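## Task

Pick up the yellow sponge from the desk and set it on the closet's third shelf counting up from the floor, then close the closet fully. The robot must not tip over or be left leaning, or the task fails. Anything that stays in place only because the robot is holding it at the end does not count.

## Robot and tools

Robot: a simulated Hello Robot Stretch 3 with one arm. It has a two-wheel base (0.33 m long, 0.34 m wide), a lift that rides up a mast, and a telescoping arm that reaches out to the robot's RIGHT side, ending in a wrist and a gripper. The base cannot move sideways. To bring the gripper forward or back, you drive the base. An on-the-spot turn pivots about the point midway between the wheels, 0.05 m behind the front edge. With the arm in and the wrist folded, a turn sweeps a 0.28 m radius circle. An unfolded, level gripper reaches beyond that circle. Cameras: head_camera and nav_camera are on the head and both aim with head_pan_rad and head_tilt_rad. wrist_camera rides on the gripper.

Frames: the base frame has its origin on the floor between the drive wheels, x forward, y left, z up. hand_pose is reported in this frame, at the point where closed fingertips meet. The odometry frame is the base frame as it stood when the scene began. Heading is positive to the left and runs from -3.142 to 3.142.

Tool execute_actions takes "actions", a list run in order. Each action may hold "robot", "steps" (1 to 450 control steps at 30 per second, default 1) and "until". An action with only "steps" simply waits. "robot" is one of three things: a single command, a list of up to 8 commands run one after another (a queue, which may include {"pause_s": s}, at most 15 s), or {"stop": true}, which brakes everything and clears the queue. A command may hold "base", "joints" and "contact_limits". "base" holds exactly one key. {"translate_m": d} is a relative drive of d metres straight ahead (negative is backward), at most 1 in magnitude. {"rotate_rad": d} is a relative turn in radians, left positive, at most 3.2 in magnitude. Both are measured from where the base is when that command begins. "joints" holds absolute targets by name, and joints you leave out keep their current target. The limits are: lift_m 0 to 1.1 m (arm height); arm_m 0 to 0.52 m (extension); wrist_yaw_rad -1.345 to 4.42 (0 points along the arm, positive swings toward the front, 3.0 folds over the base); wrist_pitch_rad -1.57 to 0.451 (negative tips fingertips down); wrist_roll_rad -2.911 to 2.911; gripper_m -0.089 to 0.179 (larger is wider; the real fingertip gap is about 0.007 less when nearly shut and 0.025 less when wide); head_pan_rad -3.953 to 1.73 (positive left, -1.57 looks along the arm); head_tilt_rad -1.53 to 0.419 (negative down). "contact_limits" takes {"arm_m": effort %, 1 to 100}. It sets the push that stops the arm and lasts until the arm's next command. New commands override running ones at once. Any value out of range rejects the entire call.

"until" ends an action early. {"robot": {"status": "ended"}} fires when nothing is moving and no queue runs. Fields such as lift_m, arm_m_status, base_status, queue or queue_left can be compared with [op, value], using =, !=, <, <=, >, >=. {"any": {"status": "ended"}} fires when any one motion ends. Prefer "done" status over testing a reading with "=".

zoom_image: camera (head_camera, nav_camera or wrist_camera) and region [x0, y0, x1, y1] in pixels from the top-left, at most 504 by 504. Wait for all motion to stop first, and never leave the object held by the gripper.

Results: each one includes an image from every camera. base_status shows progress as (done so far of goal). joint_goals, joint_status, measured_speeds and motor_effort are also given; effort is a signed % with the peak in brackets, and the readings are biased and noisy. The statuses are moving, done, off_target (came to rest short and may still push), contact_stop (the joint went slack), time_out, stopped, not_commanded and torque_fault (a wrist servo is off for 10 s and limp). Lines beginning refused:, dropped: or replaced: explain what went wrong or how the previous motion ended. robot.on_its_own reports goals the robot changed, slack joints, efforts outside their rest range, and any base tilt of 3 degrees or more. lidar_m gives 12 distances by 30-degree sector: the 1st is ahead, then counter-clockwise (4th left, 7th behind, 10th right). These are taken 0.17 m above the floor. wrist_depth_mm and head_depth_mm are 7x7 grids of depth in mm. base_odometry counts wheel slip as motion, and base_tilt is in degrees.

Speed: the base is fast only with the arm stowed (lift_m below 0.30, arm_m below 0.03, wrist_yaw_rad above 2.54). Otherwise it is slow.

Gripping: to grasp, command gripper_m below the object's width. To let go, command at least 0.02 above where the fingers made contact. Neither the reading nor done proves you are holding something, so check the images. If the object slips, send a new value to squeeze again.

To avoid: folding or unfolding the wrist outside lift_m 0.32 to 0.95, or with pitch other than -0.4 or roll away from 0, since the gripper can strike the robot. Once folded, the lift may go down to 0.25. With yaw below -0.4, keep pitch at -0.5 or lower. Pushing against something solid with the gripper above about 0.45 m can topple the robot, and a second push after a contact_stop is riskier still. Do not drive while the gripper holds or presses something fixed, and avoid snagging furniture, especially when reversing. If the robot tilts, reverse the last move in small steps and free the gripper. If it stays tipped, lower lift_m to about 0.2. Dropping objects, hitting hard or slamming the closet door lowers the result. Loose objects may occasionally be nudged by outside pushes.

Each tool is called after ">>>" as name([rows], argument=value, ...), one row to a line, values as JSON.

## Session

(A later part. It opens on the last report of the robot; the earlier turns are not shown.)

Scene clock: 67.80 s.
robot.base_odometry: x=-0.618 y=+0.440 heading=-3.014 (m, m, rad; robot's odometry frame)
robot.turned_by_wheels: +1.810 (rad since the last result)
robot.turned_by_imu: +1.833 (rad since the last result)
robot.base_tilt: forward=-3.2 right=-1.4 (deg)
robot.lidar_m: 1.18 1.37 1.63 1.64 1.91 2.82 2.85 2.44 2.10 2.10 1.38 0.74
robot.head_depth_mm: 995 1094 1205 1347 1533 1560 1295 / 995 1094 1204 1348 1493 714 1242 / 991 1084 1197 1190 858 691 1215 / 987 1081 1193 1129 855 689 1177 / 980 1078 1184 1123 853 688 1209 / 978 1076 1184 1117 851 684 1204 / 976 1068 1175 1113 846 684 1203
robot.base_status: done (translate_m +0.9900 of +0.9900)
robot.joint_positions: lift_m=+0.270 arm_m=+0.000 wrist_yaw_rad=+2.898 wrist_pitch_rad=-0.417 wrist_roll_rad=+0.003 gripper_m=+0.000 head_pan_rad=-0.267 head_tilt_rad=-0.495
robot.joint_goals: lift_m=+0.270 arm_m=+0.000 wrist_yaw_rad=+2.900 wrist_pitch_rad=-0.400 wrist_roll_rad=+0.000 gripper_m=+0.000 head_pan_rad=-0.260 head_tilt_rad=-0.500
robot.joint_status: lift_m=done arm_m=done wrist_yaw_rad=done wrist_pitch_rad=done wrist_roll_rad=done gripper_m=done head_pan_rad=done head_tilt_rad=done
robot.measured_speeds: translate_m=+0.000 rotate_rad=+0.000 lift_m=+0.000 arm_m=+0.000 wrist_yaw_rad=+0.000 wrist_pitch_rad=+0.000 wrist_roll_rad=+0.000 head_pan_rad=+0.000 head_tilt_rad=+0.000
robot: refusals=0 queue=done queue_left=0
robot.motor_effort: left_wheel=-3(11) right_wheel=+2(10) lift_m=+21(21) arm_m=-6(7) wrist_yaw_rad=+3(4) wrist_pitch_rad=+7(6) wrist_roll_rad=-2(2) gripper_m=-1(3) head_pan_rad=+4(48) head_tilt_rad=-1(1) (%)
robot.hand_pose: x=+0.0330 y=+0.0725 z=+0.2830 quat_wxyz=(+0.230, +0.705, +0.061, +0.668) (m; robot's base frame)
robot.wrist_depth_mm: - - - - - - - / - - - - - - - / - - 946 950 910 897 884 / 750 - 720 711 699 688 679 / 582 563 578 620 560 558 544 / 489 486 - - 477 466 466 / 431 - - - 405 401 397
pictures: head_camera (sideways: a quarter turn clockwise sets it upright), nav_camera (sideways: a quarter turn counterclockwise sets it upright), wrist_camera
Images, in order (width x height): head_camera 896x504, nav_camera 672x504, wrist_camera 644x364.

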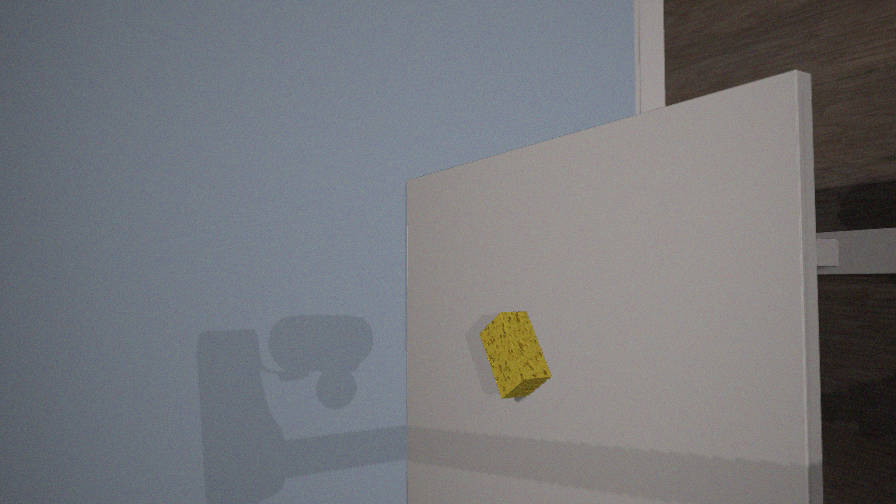

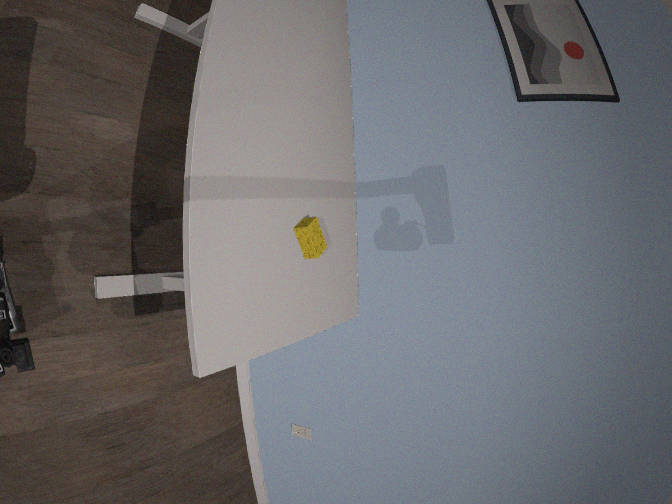

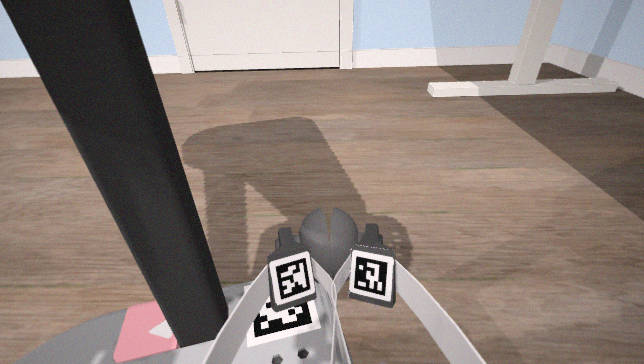

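>>> execute_actions([
  {"robot": {"base": {"rotate_rad": 1.302}, "joints": {"lift_m": 0.785, "head_pan_rad": -1.45, "head_tilt_rad": -0.6}}, "steps": 150, "until": {"robot": {"lift_m": [">", 0.35]}}},
  {"robot": {"joints": {"wrist_yaw_rad": 0.85}}, "steps": 300, "until": {"robot": {"lift_m": [">", 0.75], "base_status": ["!=", "moving"]}}},
  {"robot": {"base": {"translate_m": 0.01}, "joints": {"wrist_yaw_rad": 0.56, "wrist_pitch_rad": -0.3, "gripper_m": 0.179, "arm_m": 0.46}, "contact_limits": {"arm_m": 20}}, "steps": 300, "until": {"robot": {"status": "ended"}}},
])

Scene clock: 81.67 s.
robot.base_odometry: x=-0.620 y=+0.430 heading=-1.713 (m, m, rad; robot's odometry frame)
robot.turned_by_wheels: +1.302 (rad since the last result)
robot.turned_by_imu: +1.319 (rad since the last result)
robot.base_tilt: forward=-3.1 right=-1.6 (deg)
robot.lidar_m: 1.62 1.69 2.33 2.83 2.98 2.19 2.10 1.69 1.23 0.74 1.23 1.37
robot.head_depth_mm: 974 1080 1205 1348 - - 1205 / 984 1089 1205 906 773 657 1236 / 995 1099 1211 885 772 673 1212 / 1003 1114 1219 913 768 670 1227 / 1012 1123 1228 926 764 684 1225 / 1020 1140 1221 954 762 682 1222 / 1033 1149 1231 953 761 682 1217
robot.base_status: done (translate_m +0.0100 of +0.0100)
robot.joint_positions: lift_m=+0.785 arm_m=+0.460 wrist_yaw_rad=+0.562 wrist_pitch_rad=-0.322 wrist_roll_rad=+0.003 gripper_m=+0.179 head_pan_rad=-1.443 head_tilt_rad=-0.593
robot.joint_goals: lift_m=+0.785 arm_m=+0.460 wrist_yaw_rad=+0.560 wrist_pitch_rad=-0.300 wrist_roll_rad=+0.000 gripper_m=+0.179 head_pan_rad=-1.450 head_tilt_rad=-0.600
robot.joint_status: lift_m=done arm_m=done wrist_yaw_rad=done wrist_pitch_rad=done wrist_roll_rad=done gripper_m=done head_pan_rad=done head_tilt_rad=done
robot.measured_speeds: translate_m=+0.000 rotate_rad=+0.000 lift_m=+0.000 arm_m=+0.000 wrist_yaw_rad=+0.000 wrist_pitch_rad=+0.000 wrist_roll_rad=+0.000 head_pan_rad=+0.000 head_tilt_rad=+0.000
robot: refusals=0 queue=done queue_left=0
robot.motor_effort: left_wheel=-4(14) right_wheel=+3(9) lift_m=+26(27) arm_m=+6(7) wrist_yaw_rad=-2(7) wrist_pitch_rad=+9(11) wrist_roll_rad=-2(2) gripper_m=+0(83) head_pan_rad=-4(49) head_tilt_rad=-2(9) (%)
robot.contact_limits: arm_m 20 (drawing in: default 33, maximum 54; extending or still: default 44, maximum 73)
robot.hand_pose: x=+0.1039 y=-0.8039 z=+0.8196 quat_wxyz=(+0.701, +0.303, -0.640, +0.084) (m; robot's base frame)
robot.wrist_depth_mm: - 760 607 513 440 388 347 / - 853 668 553 473 408 364 / 678 659 638 573 507 431 382 / 454 444 437 427 420 415 388 / 341 351 332 325 321 331 312 / 285 268 267 206 251 250 263 / 222 224 224 173 171 216 209
pictures: head_camera (sideways: a quarter turn clockwise sets it upright), nav_camera (sideways: a quarter turn counterclockwise sets it upright), wrist_camera
Images, in order (width x height): head_camera 896x504, nav_camera 672x504, wrist_camera 644x364.

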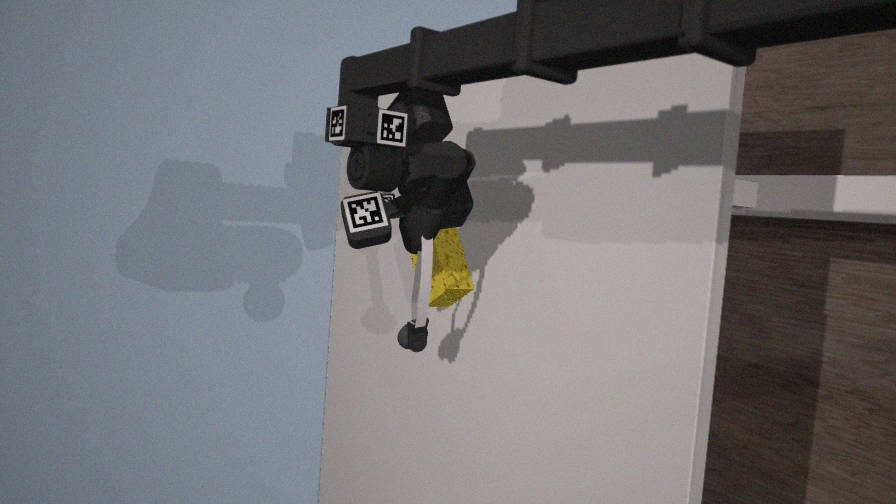

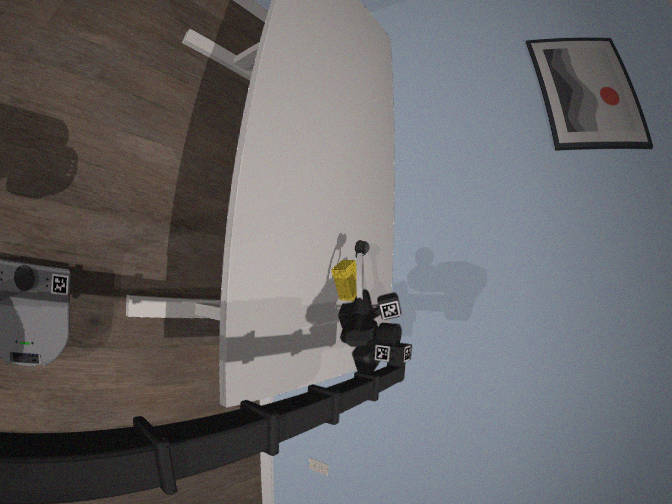

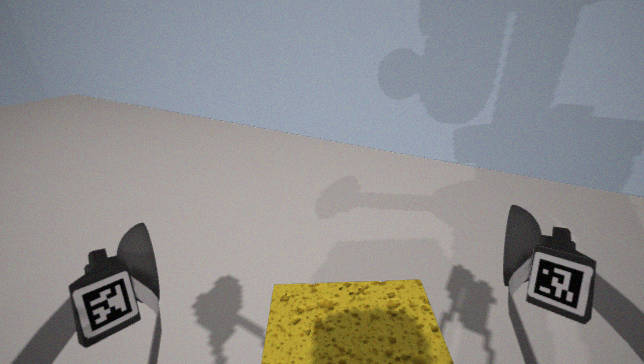

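>>> execute_actions([
  {"robot": {"base": {"translate_m": -0.016}, "joints": {"arm_m": 0.455}}, "steps": 100, "until": {"robot": {"translate_m": ["<=", -0.012]}}},
  {"robot": {"joints": {"lift_m": 0.722}}, "steps": 200, "until": {"robot": {"status": "ended"}}},
])

Scene clock: 84.73 s.
robot.base_odometry: x=-0.617 y=+0.446 heading=-1.713 (m, m, rad; robot's odometry frame)
robot.turned_by_wheels: +0.000 (rad since the last result)
robot.turned_by_imu: +0.000 (rad since the last result)
robot.base_tilt: forward=-3.1 right=-1.4 (deg)
robot.lidar_m: 1.64 1.70 2.36 2.83 2.97 2.17 2.09 1.69 1.23 0.74 1.23 1.39
robot.head_depth_mm: 977 1078 1214 1359 1557 - - / 986 1088 1191 - 772 656 1235 / 997 1108 1190 - 768 670 1228 / 1003 1113 1214 920 768 670 1226 / 1014 1132 1221 924 763 686 1226 / 1022 1141 1223 957 762 681 1219 / 1033 1148 1230 950 759 681 1222
robot.base_status: done (translate_m -0.0160 of -0.0160)
robot.joint_positions: lift_m=+0.722 arm_m=+0.455 wrist_yaw_rad=+0.562 wrist_pitch_rad=-0.322 wrist_roll_rad=+0.003 gripper_m=+0.179 head_pan_rad=-1.443 head_tilt_rad=-0.593
robot.joint_goals: lift_m=+0.722 arm_m=+0.455 wrist_yaw_rad=+0.560 wrist_pitch_rad=-0.300 wrist_roll_rad=+0.000 gripper_m=+0.179 head_pan_rad=-1.450 head_tilt_rad=-0.600
robot.joint_status: lift_m=done arm_m=done wrist_yaw_rad=done wrist_pitch_rad=done wrist_roll_rad=done gripper_m=done head_pan_rad=done head_tilt_rad=done
robot.measured_speeds: translate_m=+0.000 rotate_rad=+0.000 lift_m=+0.000 arm_m=+0.000 wrist_yaw_rad=+0.000 wrist_pitch_rad=+0.000 wrist_roll_rad=+0.000 head_pan_rad=+0.000 head_tilt_rad=+0.000
robot: refusals=0 queue=done queue_left=0
robot.motor_effort: left_wheel=-3(9) right_wheel=+2(4) lift_m=+20(26) arm_m=-7(7) wrist_yaw_rad=-2(2) wrist_pitch_rad=+9(9) wrist_roll_rad=-2(2) gripper_m=-1(0) head_pan_rad=-4(4) head_tilt_rad=-2(2) (%)
robot.hand_pose: x=+0.1039 y=-0.7997 z=+0.7569 quat_wxyz=(+0.701, +0.303, -0.640, +0.084) (m; robot's base frame)
robot.wrist_depth_mm: - 754 611 517 448 391 348 / 949 766 647 558 473 411 363 / 472 460 447 433 424 413 372 / 317 309 304 297 291 288 283 / 239 244 210 155 161 230 218 / 198 188 149 143 147 173 184 / - 157 155 153 152 151 145
pictures: head_camera (sideways: a quarter turn clockwise sets it upright), nav_camera (sideways: a quarter turn counterclockwise sets it upright), wrist_camera
Images, in order (width x height): head_camera 896x504, nav_camera 672x504, wrist_camera 644x364.

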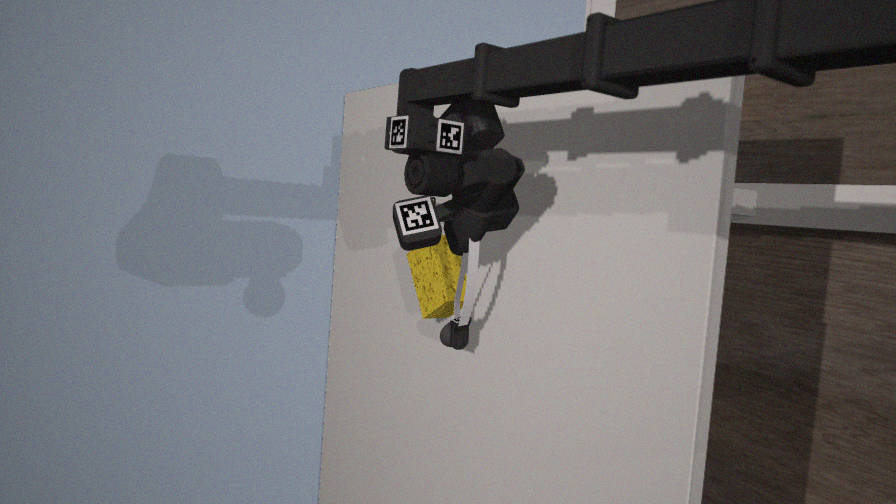

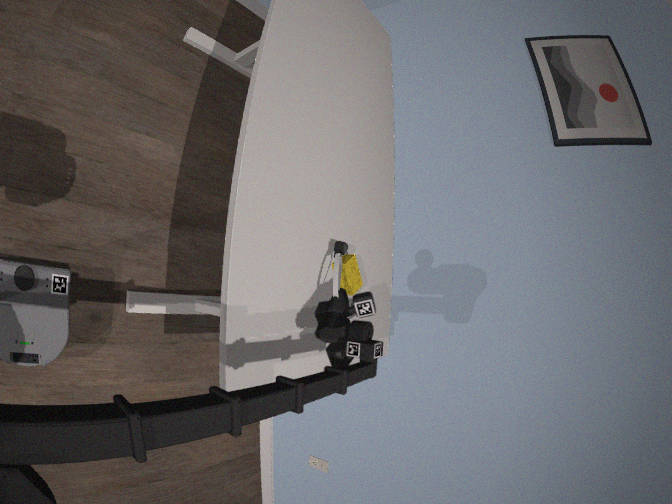

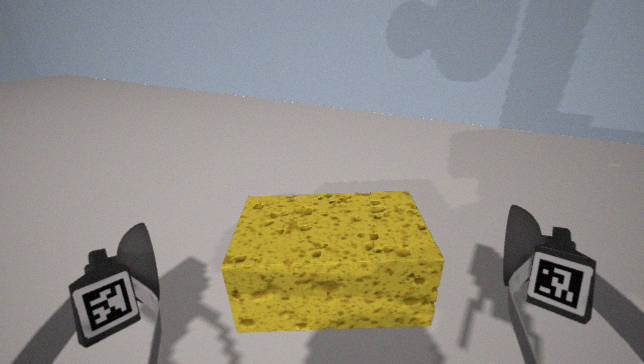

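>>> execute_actions([
  {"robot": [{"joints": {"lift_m": 0.715}}, {"joints": {"gripper_m": 0.06}}, {"joints": {"lift_m": 0.76}}], "steps": 200, "until": {"robot": {"lift_m": [">", 0.745]}}},
])

Scene clock: 88.57 s.
robot.base_odometry: x=-0.617 y=+0.446 heading=-1.713 (m, m, rad; robot's odometry frame)
robot.turned_by_wheels: +0.000 (rad since the last result)
robot.turned_by_imu: +0.000 (rad since the last result)
robot.base_tilt: forward=-3.2 right=-1.6 (deg)
robot.lidar_m: 1.64 1.71 2.35 2.83 2.98 2.17 2.08 1.69 1.23 0.74 1.23 1.39
robot.head_depth_mm: 974 1082 1209 1367 - - - / 986 1095 1199 - 772 658 1236 / 995 1102 1195 - 769 670 1221 / 1003 1114 1217 898 768 670 1223 / 1012 1124 1229 925 765 685 1226 / 1021 1143 1216 956 764 682 1222 / 1032 1149 1232 955 760 680 1220
robot.base_status: done (translate_m -0.0160 of -0.0160)
robot.joint_positions: lift_m=+0.746 arm_m=+0.455 wrist_yaw_rad=+0.562 wrist_pitch_rad=-0.322 wrist_roll_rad=+0.003 gripper_m=+0.061 head_pan_rad=-1.443 head_tilt_rad=-0.593
robot.joint_goals: lift_m=+0.760 arm_m=+0.455 wrist_yaw_rad=+0.560 wrist_pitch_rad=-0.300 wrist_roll_rad=+0.000 gripper_m=+0.060 head_pan_rad=-1.450 head_tilt_rad=-0.600
robot.joint_status: lift_m=moving arm_m=done wrist_yaw_rad=done wrist_pitch_rad=done wrist_roll_rad=done gripper_m=done head_pan_rad=done head_tilt_rad=done
robot.measured_speeds: translate_m=+0.000 rotate_rad=+0.000 lift_m=+0.078 arm_m=+0.000 wrist_yaw_rad=+0.000 wrist_pitch_rad=+0.000 wrist_roll_rad=+0.000 head_pan_rad=+0.000 head_tilt_rad=+0.000
robot: refusals=0 queue=running queue_left=0
robot.motor_effort: left_wheel=-4(3) right_wheel=+2(2) lift_m=+26(28) arm_m=-6(6) wrist_yaw_rad=-2(2) wrist_pitch_rad=+9(9) wrist_roll_rad=-2(2) gripper_m=-16(90) head_pan_rad=-4(4) head_tilt_rad=-2(2) (%)
robot.hand_pose: x=+0.1039 y=-0.7997 z=+0.7808 quat_wxyz=(+0.701, +0.303, -0.640, +0.084) (m; robot's base frame)
robot.wrist_depth_mm: - 752 619 518 448 392 346 / - 817 676 557 475 415 365 / 549 534 523 501 472 427 386 / 366 361 355 347 340 334 329 / 278 274 152 143 140 258 254 / 222 221 140 140 141 208 207 / 185 183 176 174 173 176 175
pictures: head_camera (sideways: a quarter turn clockwise sets it upright), nav_camera (sideways: a quarter turn counterclockwise sets it upright), wrist_camera
Images, in order (width x height): head_camera 896x504, nav_camera 672x504, wrist_camera 644x364.

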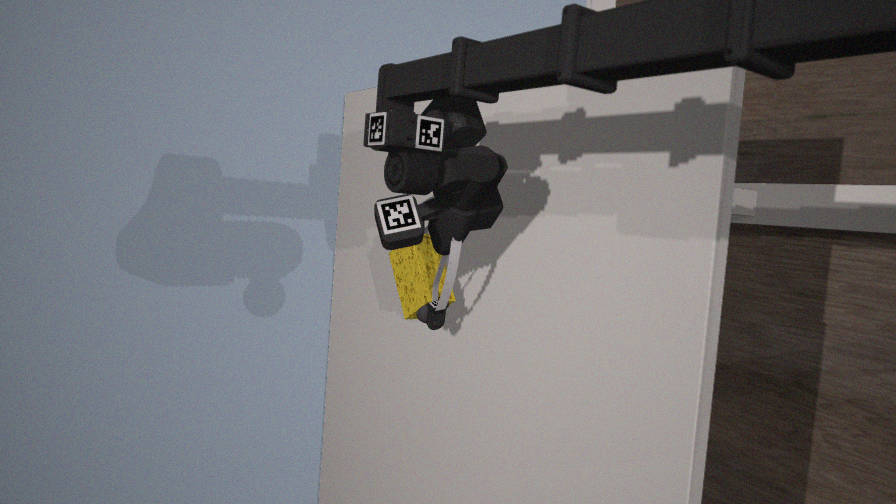

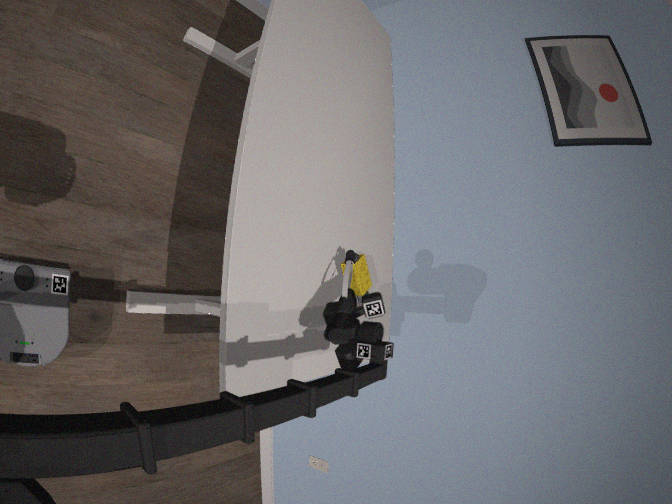

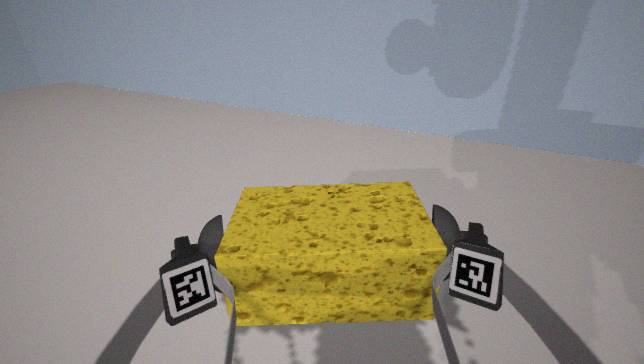

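>>> execute_actions([
  {"robot": {"joints": {"arm_m": 0.0, "lift_m": 0.78, "wrist_yaw_rad": 2.65, "wrist_pitch_rad": -0.4, "head_pan_rad": -0.33, "head_tilt_rad": -0.4}}, "steps": 200, "until": {"robot": {"arm_m": ["<", 0.1], "wrist_yaw_rad": [">", 2.2]}}},
  {"robot": {"base": {"rotate_rad": 1.883}, "joints": {"lift_m": 0.28}}, "steps": 300, "until": {"robot": {"base_status": ["!=", "moving"]}}},
  {"robot": {"base": {"translate_m": 1.0}}, "steps": 300, "until": {"robot": {"translate_m": [">=", 0.12]}}},
  {"robot": {"base": {"translate_m": 1.0}}, "steps": 300, "until": {"robot": {"translate_m": [">=", 0.68]}}},
  {"robot": {"base": {"translate_m": 1.0}}, "steps": 300, "until": {"robot": {"translate_m": [">=", 0.68]}}},
  {"robot": {"base": {"translate_m": 0.995}}, "steps": 300, "until": {"robot": {"status": "ended"}}},
])

Scene clock: 109.40 s.
robot.base_odometry: x=+1.829 y=+0.866 heading=+0.170 (m, m, rad; robot's odometry frame)
robot.turned_by_wheels: +1.883 (rad since the last result)
robot.turned_by_imu: +1.908 (rad since the last result)
robot.base_tilt: forward=-3.1 right=-1.4 (deg)
robot.lidar_m: 0.49 0.57 1.30 1.30 1.56 2.94 3.18 2.75 2.45 0.89 0.55 0.53
robot.head_depth_mm: 1013 1096 924 523 562 617 701 / 1013 1103 1088 1276 1066 1157 738 / 1009 1101 1082 1270 1059 1193 1372 / 1007 1094 1078 1259 1058 1190 1372 / 989 1087 1071 1261 1055 1186 1370 / 987 1086 1063 1219 1049 1156 1294 / 834 899 837 551 550 573 637
robot.base_status: done (translate_m +0.9950 of +0.9950)
robot.joint_positions: lift_m=+0.280 arm_m=+0.000 wrist_yaw_rad=+2.647 wrist_pitch_rad=-0.419 wrist_roll_rad=+0.003 gripper_m=+0.061 head_pan_rad=-0.337 head_tilt_rad=-0.408
robot.joint_goals: lift_m=+0.280 arm_m=+0.000 wrist_yaw_rad=+2.650 wrist_pitch_rad=-0.400 wrist_roll_rad=+0.000 gripper_m=+0.060 head_pan_rad=-0.330 head_tilt_rad=-0.400
robot.joint_status: lift_m=done arm_m=done wrist_yaw_rad=done wrist_pitch_rad=done wrist_roll_rad=done gripper_m=done head_pan_rad=done head_tilt_rad=done
robot.measured_speeds: translate_m=+0.000 rotate_rad=+0.000 lift_m=+0.000 arm_m=+0.000 wrist_yaw_rad=+0.000 wrist_pitch_rad=+0.000 wrist_roll_rad=+0.000 head_pan_rad=+0.000 head_tilt_rad=+0.000
robot: refusals=0 queue=done queue_left=0
robot.motor_effort: left_wheel=-3(12) right_wheel=+2(11) lift_m=+21(28) arm_m=-6(8) wrist_yaw_rad=+3(5) wrist_pitch_rad=+7(10) wrist_roll_rad=-2(2) gripper_m=-15(15) head_pan_rad=+3(47) head_tilt_rad=+3(15) (%)
robot.hand_pose: x=+0.0851 y=+0.0521 z=+0.2927 quat_wxyz=(+0.312, +0.707, -0.027, +0.634) (m; robot's base frame)
robot.wrist_depth_mm: - - - - - - 403 / - - - - - - 416 / - - - 953 931 918 418 / 749 744 742 728 714 676 429 / 622 596 151 143 140 545 425 / - 510 139 140 141 479 437 / - - - 405 402 408 409
pictures: head_camera (sideways: a quarter turn clockwise sets it upright), nav_camera (sideways: a quarter turn counterclockwise sets it upright), wrist_camera
Images, in order (width x height): head_camera 896x504, nav_camera 672x504, wrist_camera 644x364.

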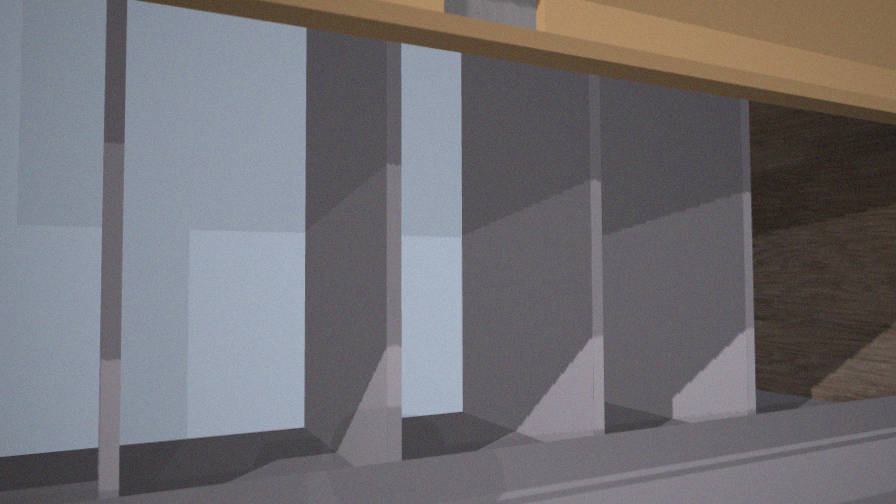

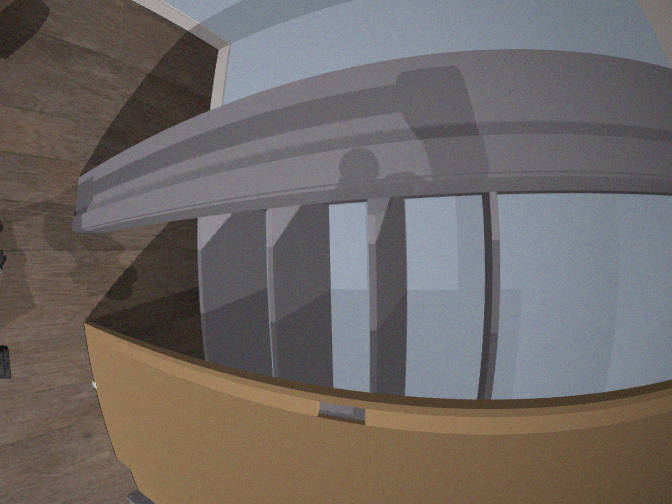

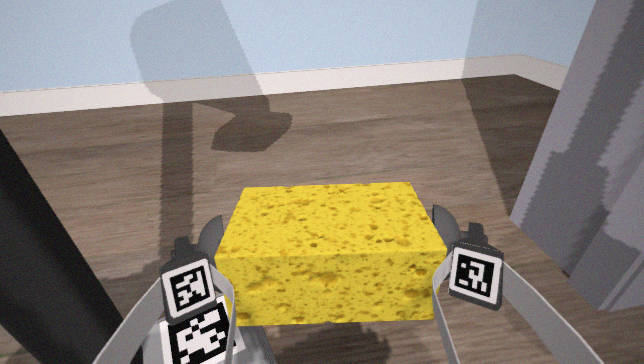

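>>> execute_actions(actions=[])

Scene clock: 112.03 s.
robot.base_odometry: x=+1.829 y=+0.866 heading=+0.170 (m, m, rad; robot's odometry frame)
robot.turned_by_wheels: +0.000 (rad since the last result)
robot.turned_by_imu: +0.000 (rad since the last result)
robot.base_tilt: forward=-3.1 right=-1.5 (deg)
robot.lidar_m: 0.49 0.57 1.30 1.30 1.56 2.94 3.17 2.75 2.45 0.89 0.55 0.53
robot.head_depth_mm: 1017 1096 925 523 561 620 701 / 1011 1106 1090 1282 1063 1159 738 / 1005 1105 1080 1275 1063 1190 1378 / 1002 1096 1078 1263 1058 1193 1370 / 991 1093 1070 1261 1055 1186 1373 / 983 1086 1065 1207 1052 1154 1302 / 833 898 839 551 549 574 636
robot.base_status: done (translate_m +0.9950 of +0.9950)
robot.joint_positions: lift_m=+0.280 arm_m=+0.000 wrist_yaw_rad=+2.647 wrist_pitch_rad=-0.419 wrist_roll_rad=+0.003 gripper_m=+0.061 head_pan_rad=-0.337 head_tilt_rad=-0.408
robot.joint_goals: lift_m=+0.280 arm_m=+0.000 wrist_yaw_rad=+2.650 wrist_pitch_rad=-0.400 wrist_roll_rad=+0.000 gripper_m=+0.060 head_pan_rad=-0.330 head_tilt_rad=-0.400
robot.joint_status: lift_m=done arm_m=done wrist_yaw_rad=done wrist_pitch_rad=done wrist_roll_rad=done gripper_m=done head_pan_rad=done head_tilt_rad=done
robot.measured_speeds: translate_m=+0.000 rotate_rad=+0.000 lift_m=+0.000 arm_m=+0.000 wrist_yaw_rad=+0.000 wrist_pitch_rad=+0.000 wrist_roll_rad=+0.000 head_pan_rad=+0.000 head_tilt_rad=+0.000
robot: refusals=0 queue=done queue_left=0
robot.motor_effort: left_wheel=-3(3) right_wheel=+2(2) lift_m=+21(21) arm_m=-7(6) wrist_yaw_rad=+3(3) wrist_pitch_rad=+7(8) wrist_roll_rad=-2(2) gripper_m=-16(14) head_pan_rad=+3(4) head_tilt_rad=+3(3) (%)
robot.hand_pose: x=+0.0851 y=+0.0521 z=+0.2927 quat_wxyz=(+0.312, +0.707, -0.027, +0.634) (m; robot's base frame)
robot.wrist_depth_mm: - - - - - - 403 / - - - - - - 410 / - - - 968 951 919 422 / 755 750 732 729 713 674 432 / 624 593 152 143 141 547 427 / - 508 139 140 141 477 435 / - - - 405 398 409 404
pictures: head_camera (sideways: a quarter turn clockwise sets it upright), nav_camera (sideways: a quarter turn counterclockwise sets it upright), wrist_camera
Images, in order (width x height): head_camera 896x504, nav_camera 672x504, wrist_camera 644x364.

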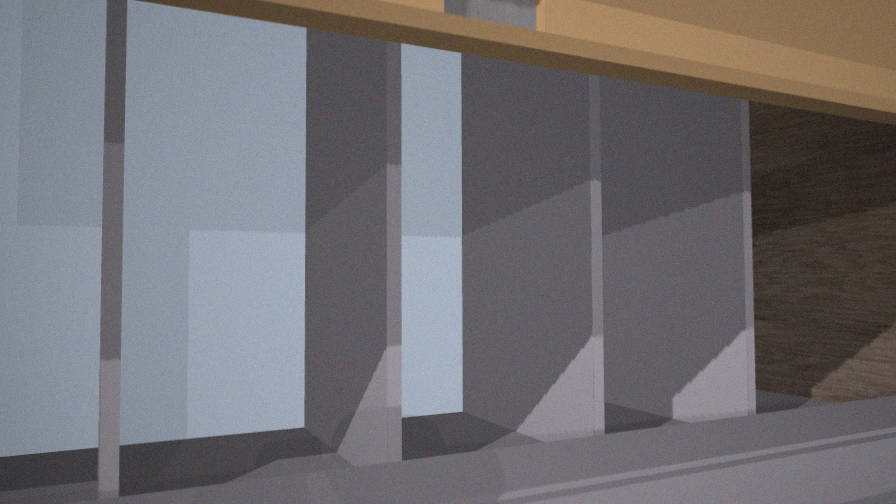

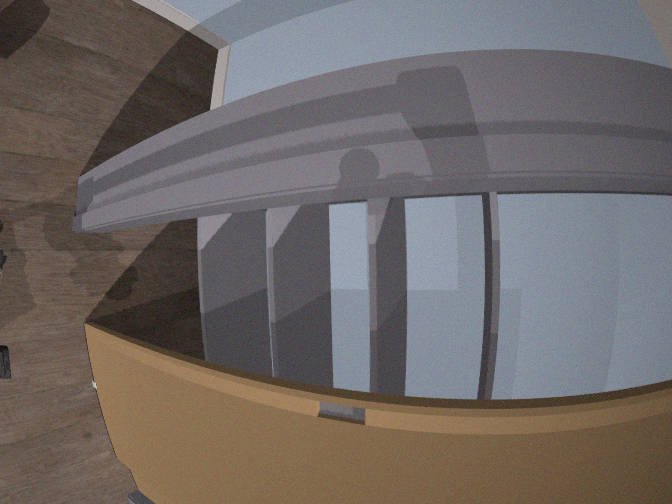

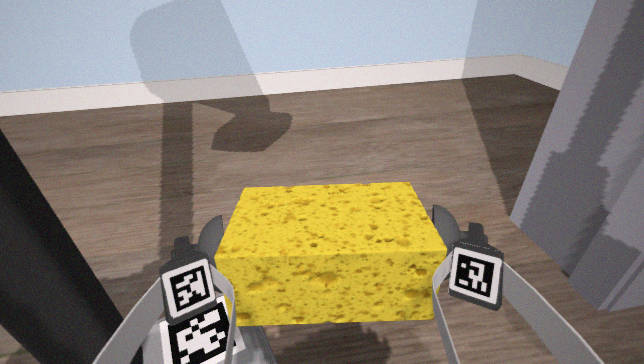

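>>> execute_actions([
  {"robot": {"base": {"rotate_rad": 1.24}, "joints": {"lift_m": 1.065, "head_pan_rad": -1.57, "head_tilt_rad": -0.4}}, "steps": 120, "until": {"robot": {"lift_m": [">", 0.345]}}},
  {"robot": {"joints": {"wrist_yaw_rad": 0.0}}, "steps": 150, "until": {"robot": {"wrist_yaw_rad": ["<", 0.4]}}},
  {"robot": {"joints": {"wrist_pitch_rad": -0.3}}, "steps": 300, "until": {"robot": {"status": "ended"}}},
])

Scene clock: 122.47 s.
robot.base_odometry: x=+1.829 y=+0.866 heading=+1.410 (m, m, rad; robot's odometry frame)
robot.turned_by_wheels: +1.240 (rad since the last result)
robot.turned_by_imu: +1.256 (rad since the last result)
robot.base_tilt: forward=-3.1 right=-1.5 (deg)
robot.lidar_m: 1.30 1.35 1.85 3.16 3.43 2.54 2.46 0.69 0.53 0.58 0.49 1.34
robot.head_depth_mm: 1008 1106 1157 - - - - / 1008 1102 1163 - - - - / 1008 1099 1162 - - - - / 1006 1098 1150 - - - 1371 / 991 1093 1065 1260 960 1184 1367 / 997 1079 1032 1146 1009 1113 785 / 680 492 494 496 523 576 641
robot.base_status: done (rotate_rad +1.2399 of +1.2400)
robot.joint_positions: lift_m=+1.065 arm_m=+0.000 wrist_yaw_rad=+0.003 wrist_pitch_rad=-0.324 wrist_roll_rad=+0.003 gripper_m=+0.061 head_pan_rad=-1.563 head_tilt_rad=-0.408
robot.joint_goals: lift_m=+1.065 arm_m=+0.000 wrist_yaw_rad=+0.000 wrist_pitch_rad=-0.300 wrist_roll_rad=+0.000 gripper_m=+0.060 head_pan_rad=-1.570 head_tilt_rad=-0.400
robot.joint_status: lift_m=done arm_m=done wrist_yaw_rad=done wrist_pitch_rad=done wrist_roll_rad=done gripper_m=done head_pan_rad=done head_tilt_rad=done
robot.measured_speeds: translate_m=+0.000 rotate_rad=+0.000 lift_m=+0.000 arm_m=+0.000 wrist_yaw_rad=+0.000 wrist_pitch_rad=+0.000 wrist_roll_rad=+0.000 head_pan_rad=+0.000 head_tilt_rad=+0.000
robot: refusals=0 queue=done queue_left=0
robot.motor_effort: left_wheel=-4(14) right_wheel=+3(8) lift_m=+26(28) arm_m=-7(7) wrist_yaw_rad=-4(3) wrist_pitch_rad=+9(9) wrist_roll_rad=-2(2) gripper_m=-15(15) head_pan_rad=-4(48) head_tilt_rad=+3(3) (%)
robot.hand_pose: x=-0.0207 y=-0.3806 z=+1.0992 quat_wxyz=(+0.697, +0.115, -0.699, -0.113) (m; robot's base frame)
robot.wrist_depth_mm: 201 277 824 832 834 817 218 / 210 275 804 888 876 830 233 / 221 274 646 644 682 571 253 / 241 272 725 - - 294 274 / 274 275 152 143 141 310 300 / 311 292 139 140 141 333 334 / 348 340 448 867 876 384 375
pictures: head_camera (sideways: a quarter turn clockwise sets it upright), nav_camera (sideways: a quarter turn counterclockwise sets it upright), wrist_camera
Images, in order (width x height): head_camera 896x504, nav_camera 672x504, wrist_camera 644x364.

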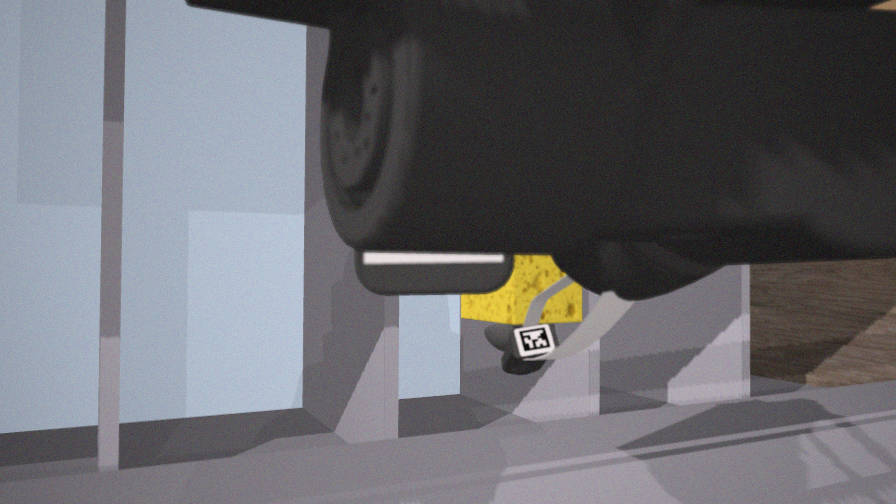

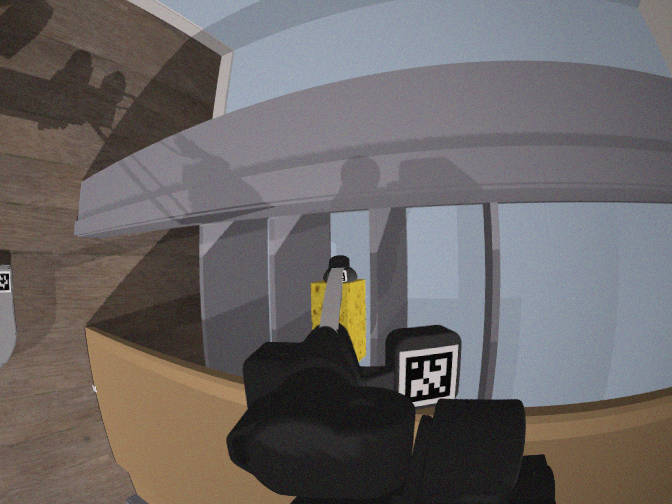

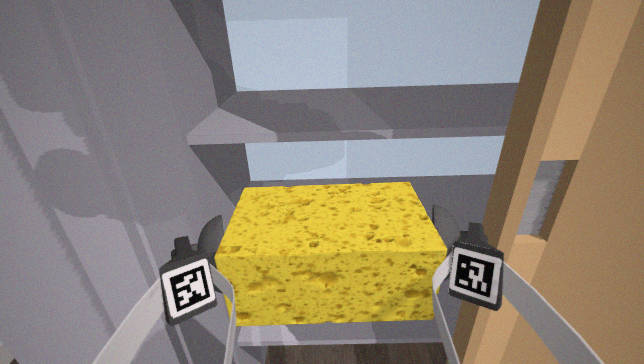

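>>> execute_actions([
  {"robot": {"joints": {"arm_m": 0.33}, "contact_limits": {"arm_m": 25}}, "steps": 200, "until": {"robot": {"status": "ended"}}},
])

Scene clock: 127.97 s.
robot.base_odometry: x=+1.829 y=+0.866 heading=+1.410 (m, m, rad; robot's odometry frame)
robot.turned_by_wheels: +0.000 (rad since the last result)
robot.turned_by_imu: +0.000 (rad since the last result)
robot.base_tilt: forward=-3.1 right=-1.5 (deg)
robot.lidar_m: 1.30 1.35 1.84 3.17 3.43 2.55 2.46 0.69 0.53 0.58 0.49 1.35
robot.head_depth_mm: 1009 1072 920 820 570 625 699 / 1007 1084 956 1269 1064 1192 1308 / 1005 - - 1268 1059 1187 1371 / 998 1083 - 1279 1056 1185 1370 / 992 1096 1063 1269 1051 1185 1365 / 995 1081 1036 1151 1009 1107 786 / 801 492 494 497 524 574 641
robot.base_status: done (rotate_rad +1.2399 of +1.2400)
robot.joint_positions: lift_m=+1.065 arm_m=+0.330 wrist_yaw_rad=+0.002 wrist_pitch_rad=-0.324 wrist_roll_rad=+0.003 gripper_m=+0.061 head_pan_rad=-1.563 head_tilt_rad=-0.408
robot.joint_goals: lift_m=+1.065 arm_m=+0.330 wrist_yaw_rad=+0.000 wrist_pitch_rad=-0.300 wrist_roll_rad=+0.000 gripper_m=+0.060 head_pan_rad=-1.570 head_tilt_rad=-0.400
robot.joint_status: lift_m=done arm_m=done wrist_yaw_rad=done wrist_pitch_rad=done wrist_roll_rad=done gripper_m=done head_pan_rad=done head_tilt_rad=done
robot.measured_speeds: translate_m=+0.000 rotate_rad=+0.000 lift_m=+0.000 arm_m=+0.000 wrist_yaw_rad=+0.000 wrist_pitch_rad=+0.000 wrist_roll_rad=+0.000 head_pan_rad=+0.000 head_tilt_rad=+0.000
robot: refusals=0 queue=done queue_left=0
robot.motor_effort: left_wheel=-4(4) right_wheel=+3(2) lift_m=+27(27) arm_m=+6(6) wrist_yaw_rad=-3(4) wrist_pitch_rad=+9(9) wrist_roll_rad=-2(2) gripper_m=-15(16) head_pan_rad=-4(4) head_tilt_rad=+3(3) (%)
robot.contact_limits: arm_m 25 (drawing in: default 33, maximum 54; extending or still: default 44, maximum 73)
robot.hand_pose: x=-0.0210 y=-0.7099 z=+1.0992 quat_wxyz=(+0.697, +0.115, -0.699, -0.114) (m; robot's base frame)
robot.wrist_depth_mm: 304 437 561 563 553 557 552 / 303 432 598 597 592 597 600 / 302 425 585 569 556 540 527 / 300 384 404 395 384 382 373 / 293 310 151 143 141 306 303 / 299 390 140 140 141 612 608 / 298 445 521 509 508 517 517
pictures: head_camera (sideways: a quarter turn clockwise sets it upright), nav_camera (sideways: a quarter turn counterclockwise sets it upright), wrist_camera
Images, in order (width x height): head_camera 896x504, nav_camera 672x504, wrist_camera 644x364.

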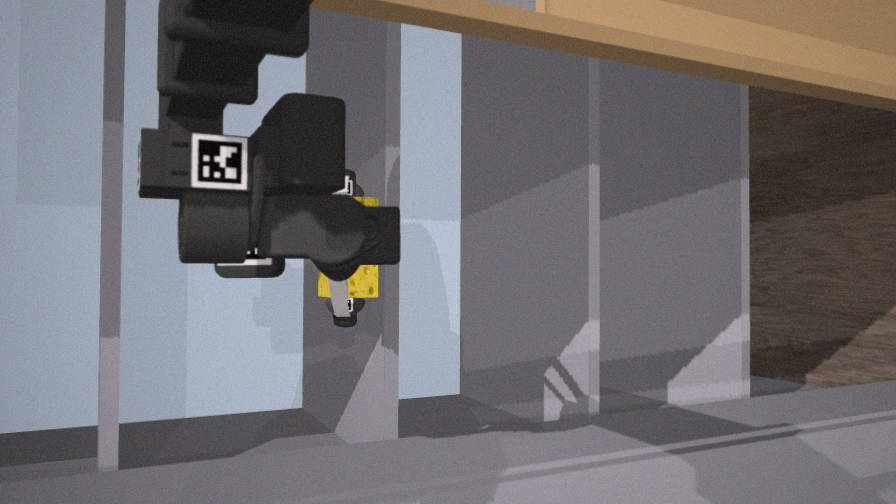

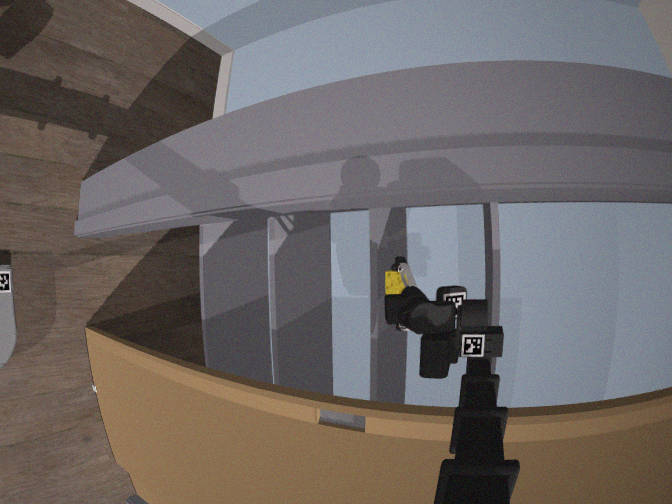

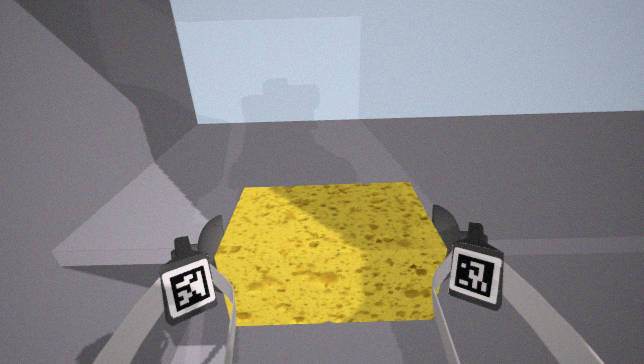

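>>> execute_actions([
  {"robot": {"joints": {"arm_m": 0.518, "lift_m": 1.03}, "contact_limits": {"arm_m": 25}}, "steps": 200, "until": {"robot": {"status": "ended"}}},
])

Scene clock: 133.40 s.
robot.base_odometry: x=+1.829 y=+0.866 heading=+1.410 (m, m, rad; robot's odometry frame)
robot.turned_by_wheels: +0.000 (rad since the last result)
robot.turned_by_imu: +0.000 (rad since the last result)
robot.base_tilt: forward=-3.1 right=-1.4 (deg)
robot.lidar_m: 1.30 1.35 1.85 3.17 3.44 2.55 2.45 0.70 0.53 0.58 0.49 1.34
robot.head_depth_mm: 1012 1086 - 1167 570 626 699 / 1011 1077 991 1273 1064 1190 1307 / 1005 1077 911 1269 1058 1185 1369 / 1000 1086 850 1269 1059 1187 1375 / 992 1097 1064 1269 1055 1180 1371 / 992 1080 1040 1146 1008 1112 785 / 802 493 495 497 523 574 640
robot.base_status: done (rotate_rad +1.2399 of +1.2400)
robot.joint_positions: lift_m=+1.030 arm_m=+0.518 wrist_yaw_rad=+0.002 wrist_pitch_rad=-0.323 wrist_roll_rad=+0.003 gripper_m=+0.061 head_pan_rad=-1.563 head_tilt_rad=-0.408
robot.joint_goals: lift_m=+1.030 arm_m=+0.518 wrist_yaw_rad=+0.000 wrist_pitch_rad=-0.300 wrist_roll_rad=+0.000 gripper_m=+0.060 head_pan_rad=-1.570 head_tilt_rad=-0.400
robot.joint_status: lift_m=done arm_m=done wrist_yaw_rad=done wrist_pitch_rad=done wrist_roll_rad=done gripper_m=done head_pan_rad=done head_tilt_rad=done
robot.measured_speeds: translate_m=+0.000 rotate_rad=+0.000 lift_m=+0.000 arm_m=+0.000 wrist_yaw_rad=+0.000 wrist_pitch_rad=+0.000 wrist_roll_rad=+0.000 head_pan_rad=+0.000 head_tilt_rad=+0.000
robot: refusals=0 queue=done queue_left=0
robot.motor_effort: left_wheel=-4(4) right_wheel=+3(3) lift_m=+20(27) arm_m=+6(8) wrist_yaw_rad=-3(3) wrist_pitch_rad=+9(9) wrist_roll_rad=-2(2) gripper_m=-15(15) head_pan_rad=-4(4) head_tilt_rad=+4(3) (%)
robot.contact_limits: arm_m 25 (drawing in: default 33, maximum 54; extending or still: default 44, maximum 73)
robot.hand_pose: x=-0.0210 y=-0.8979 z=+1.0646 quat_wxyz=(+0.697, +0.115, -0.699, -0.114) (m; robot's base frame)
robot.wrist_depth_mm: 305 390 396 395 393 394 393 / 304 410 426 424 424 427 425 / 301 411 443 441 444 445 431 / 299 334 326 320 316 309 304 / 255 252 151 143 141 239 236 / 205 204 140 140 141 192 192 / 171 169 164 161 160 163 162
pictures: head_camera (sideways: a quarter turn clockwise sets it upright), nav_camera (sideways: a quarter turn counterclockwise sets it upright), wrist_camera
Images, in order (width x height): head_camera 896x504, nav_camera 672x504, wrist_camera 644x364.

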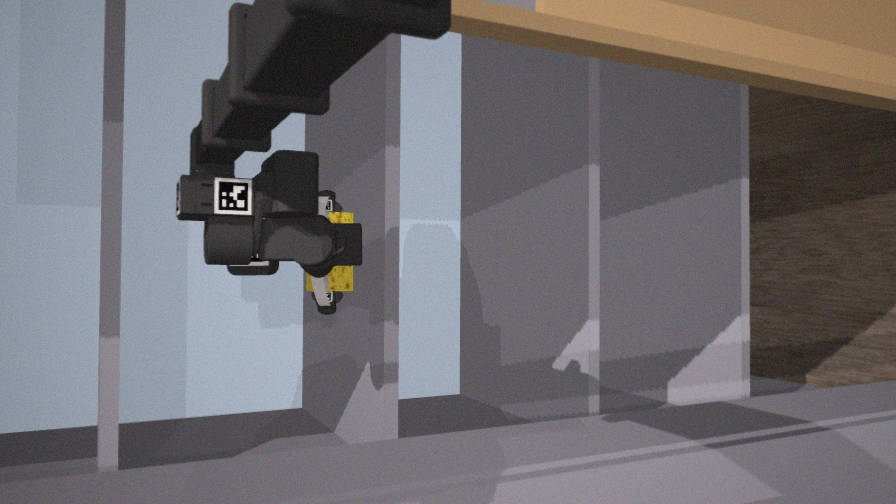

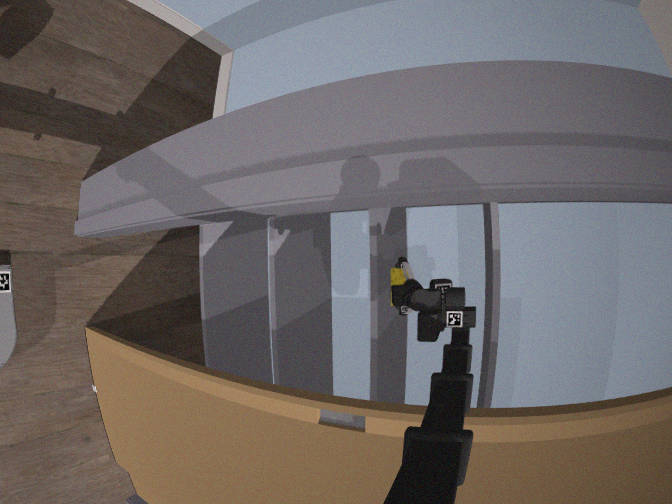

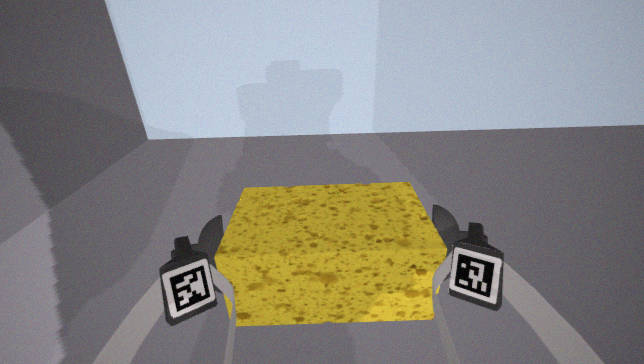

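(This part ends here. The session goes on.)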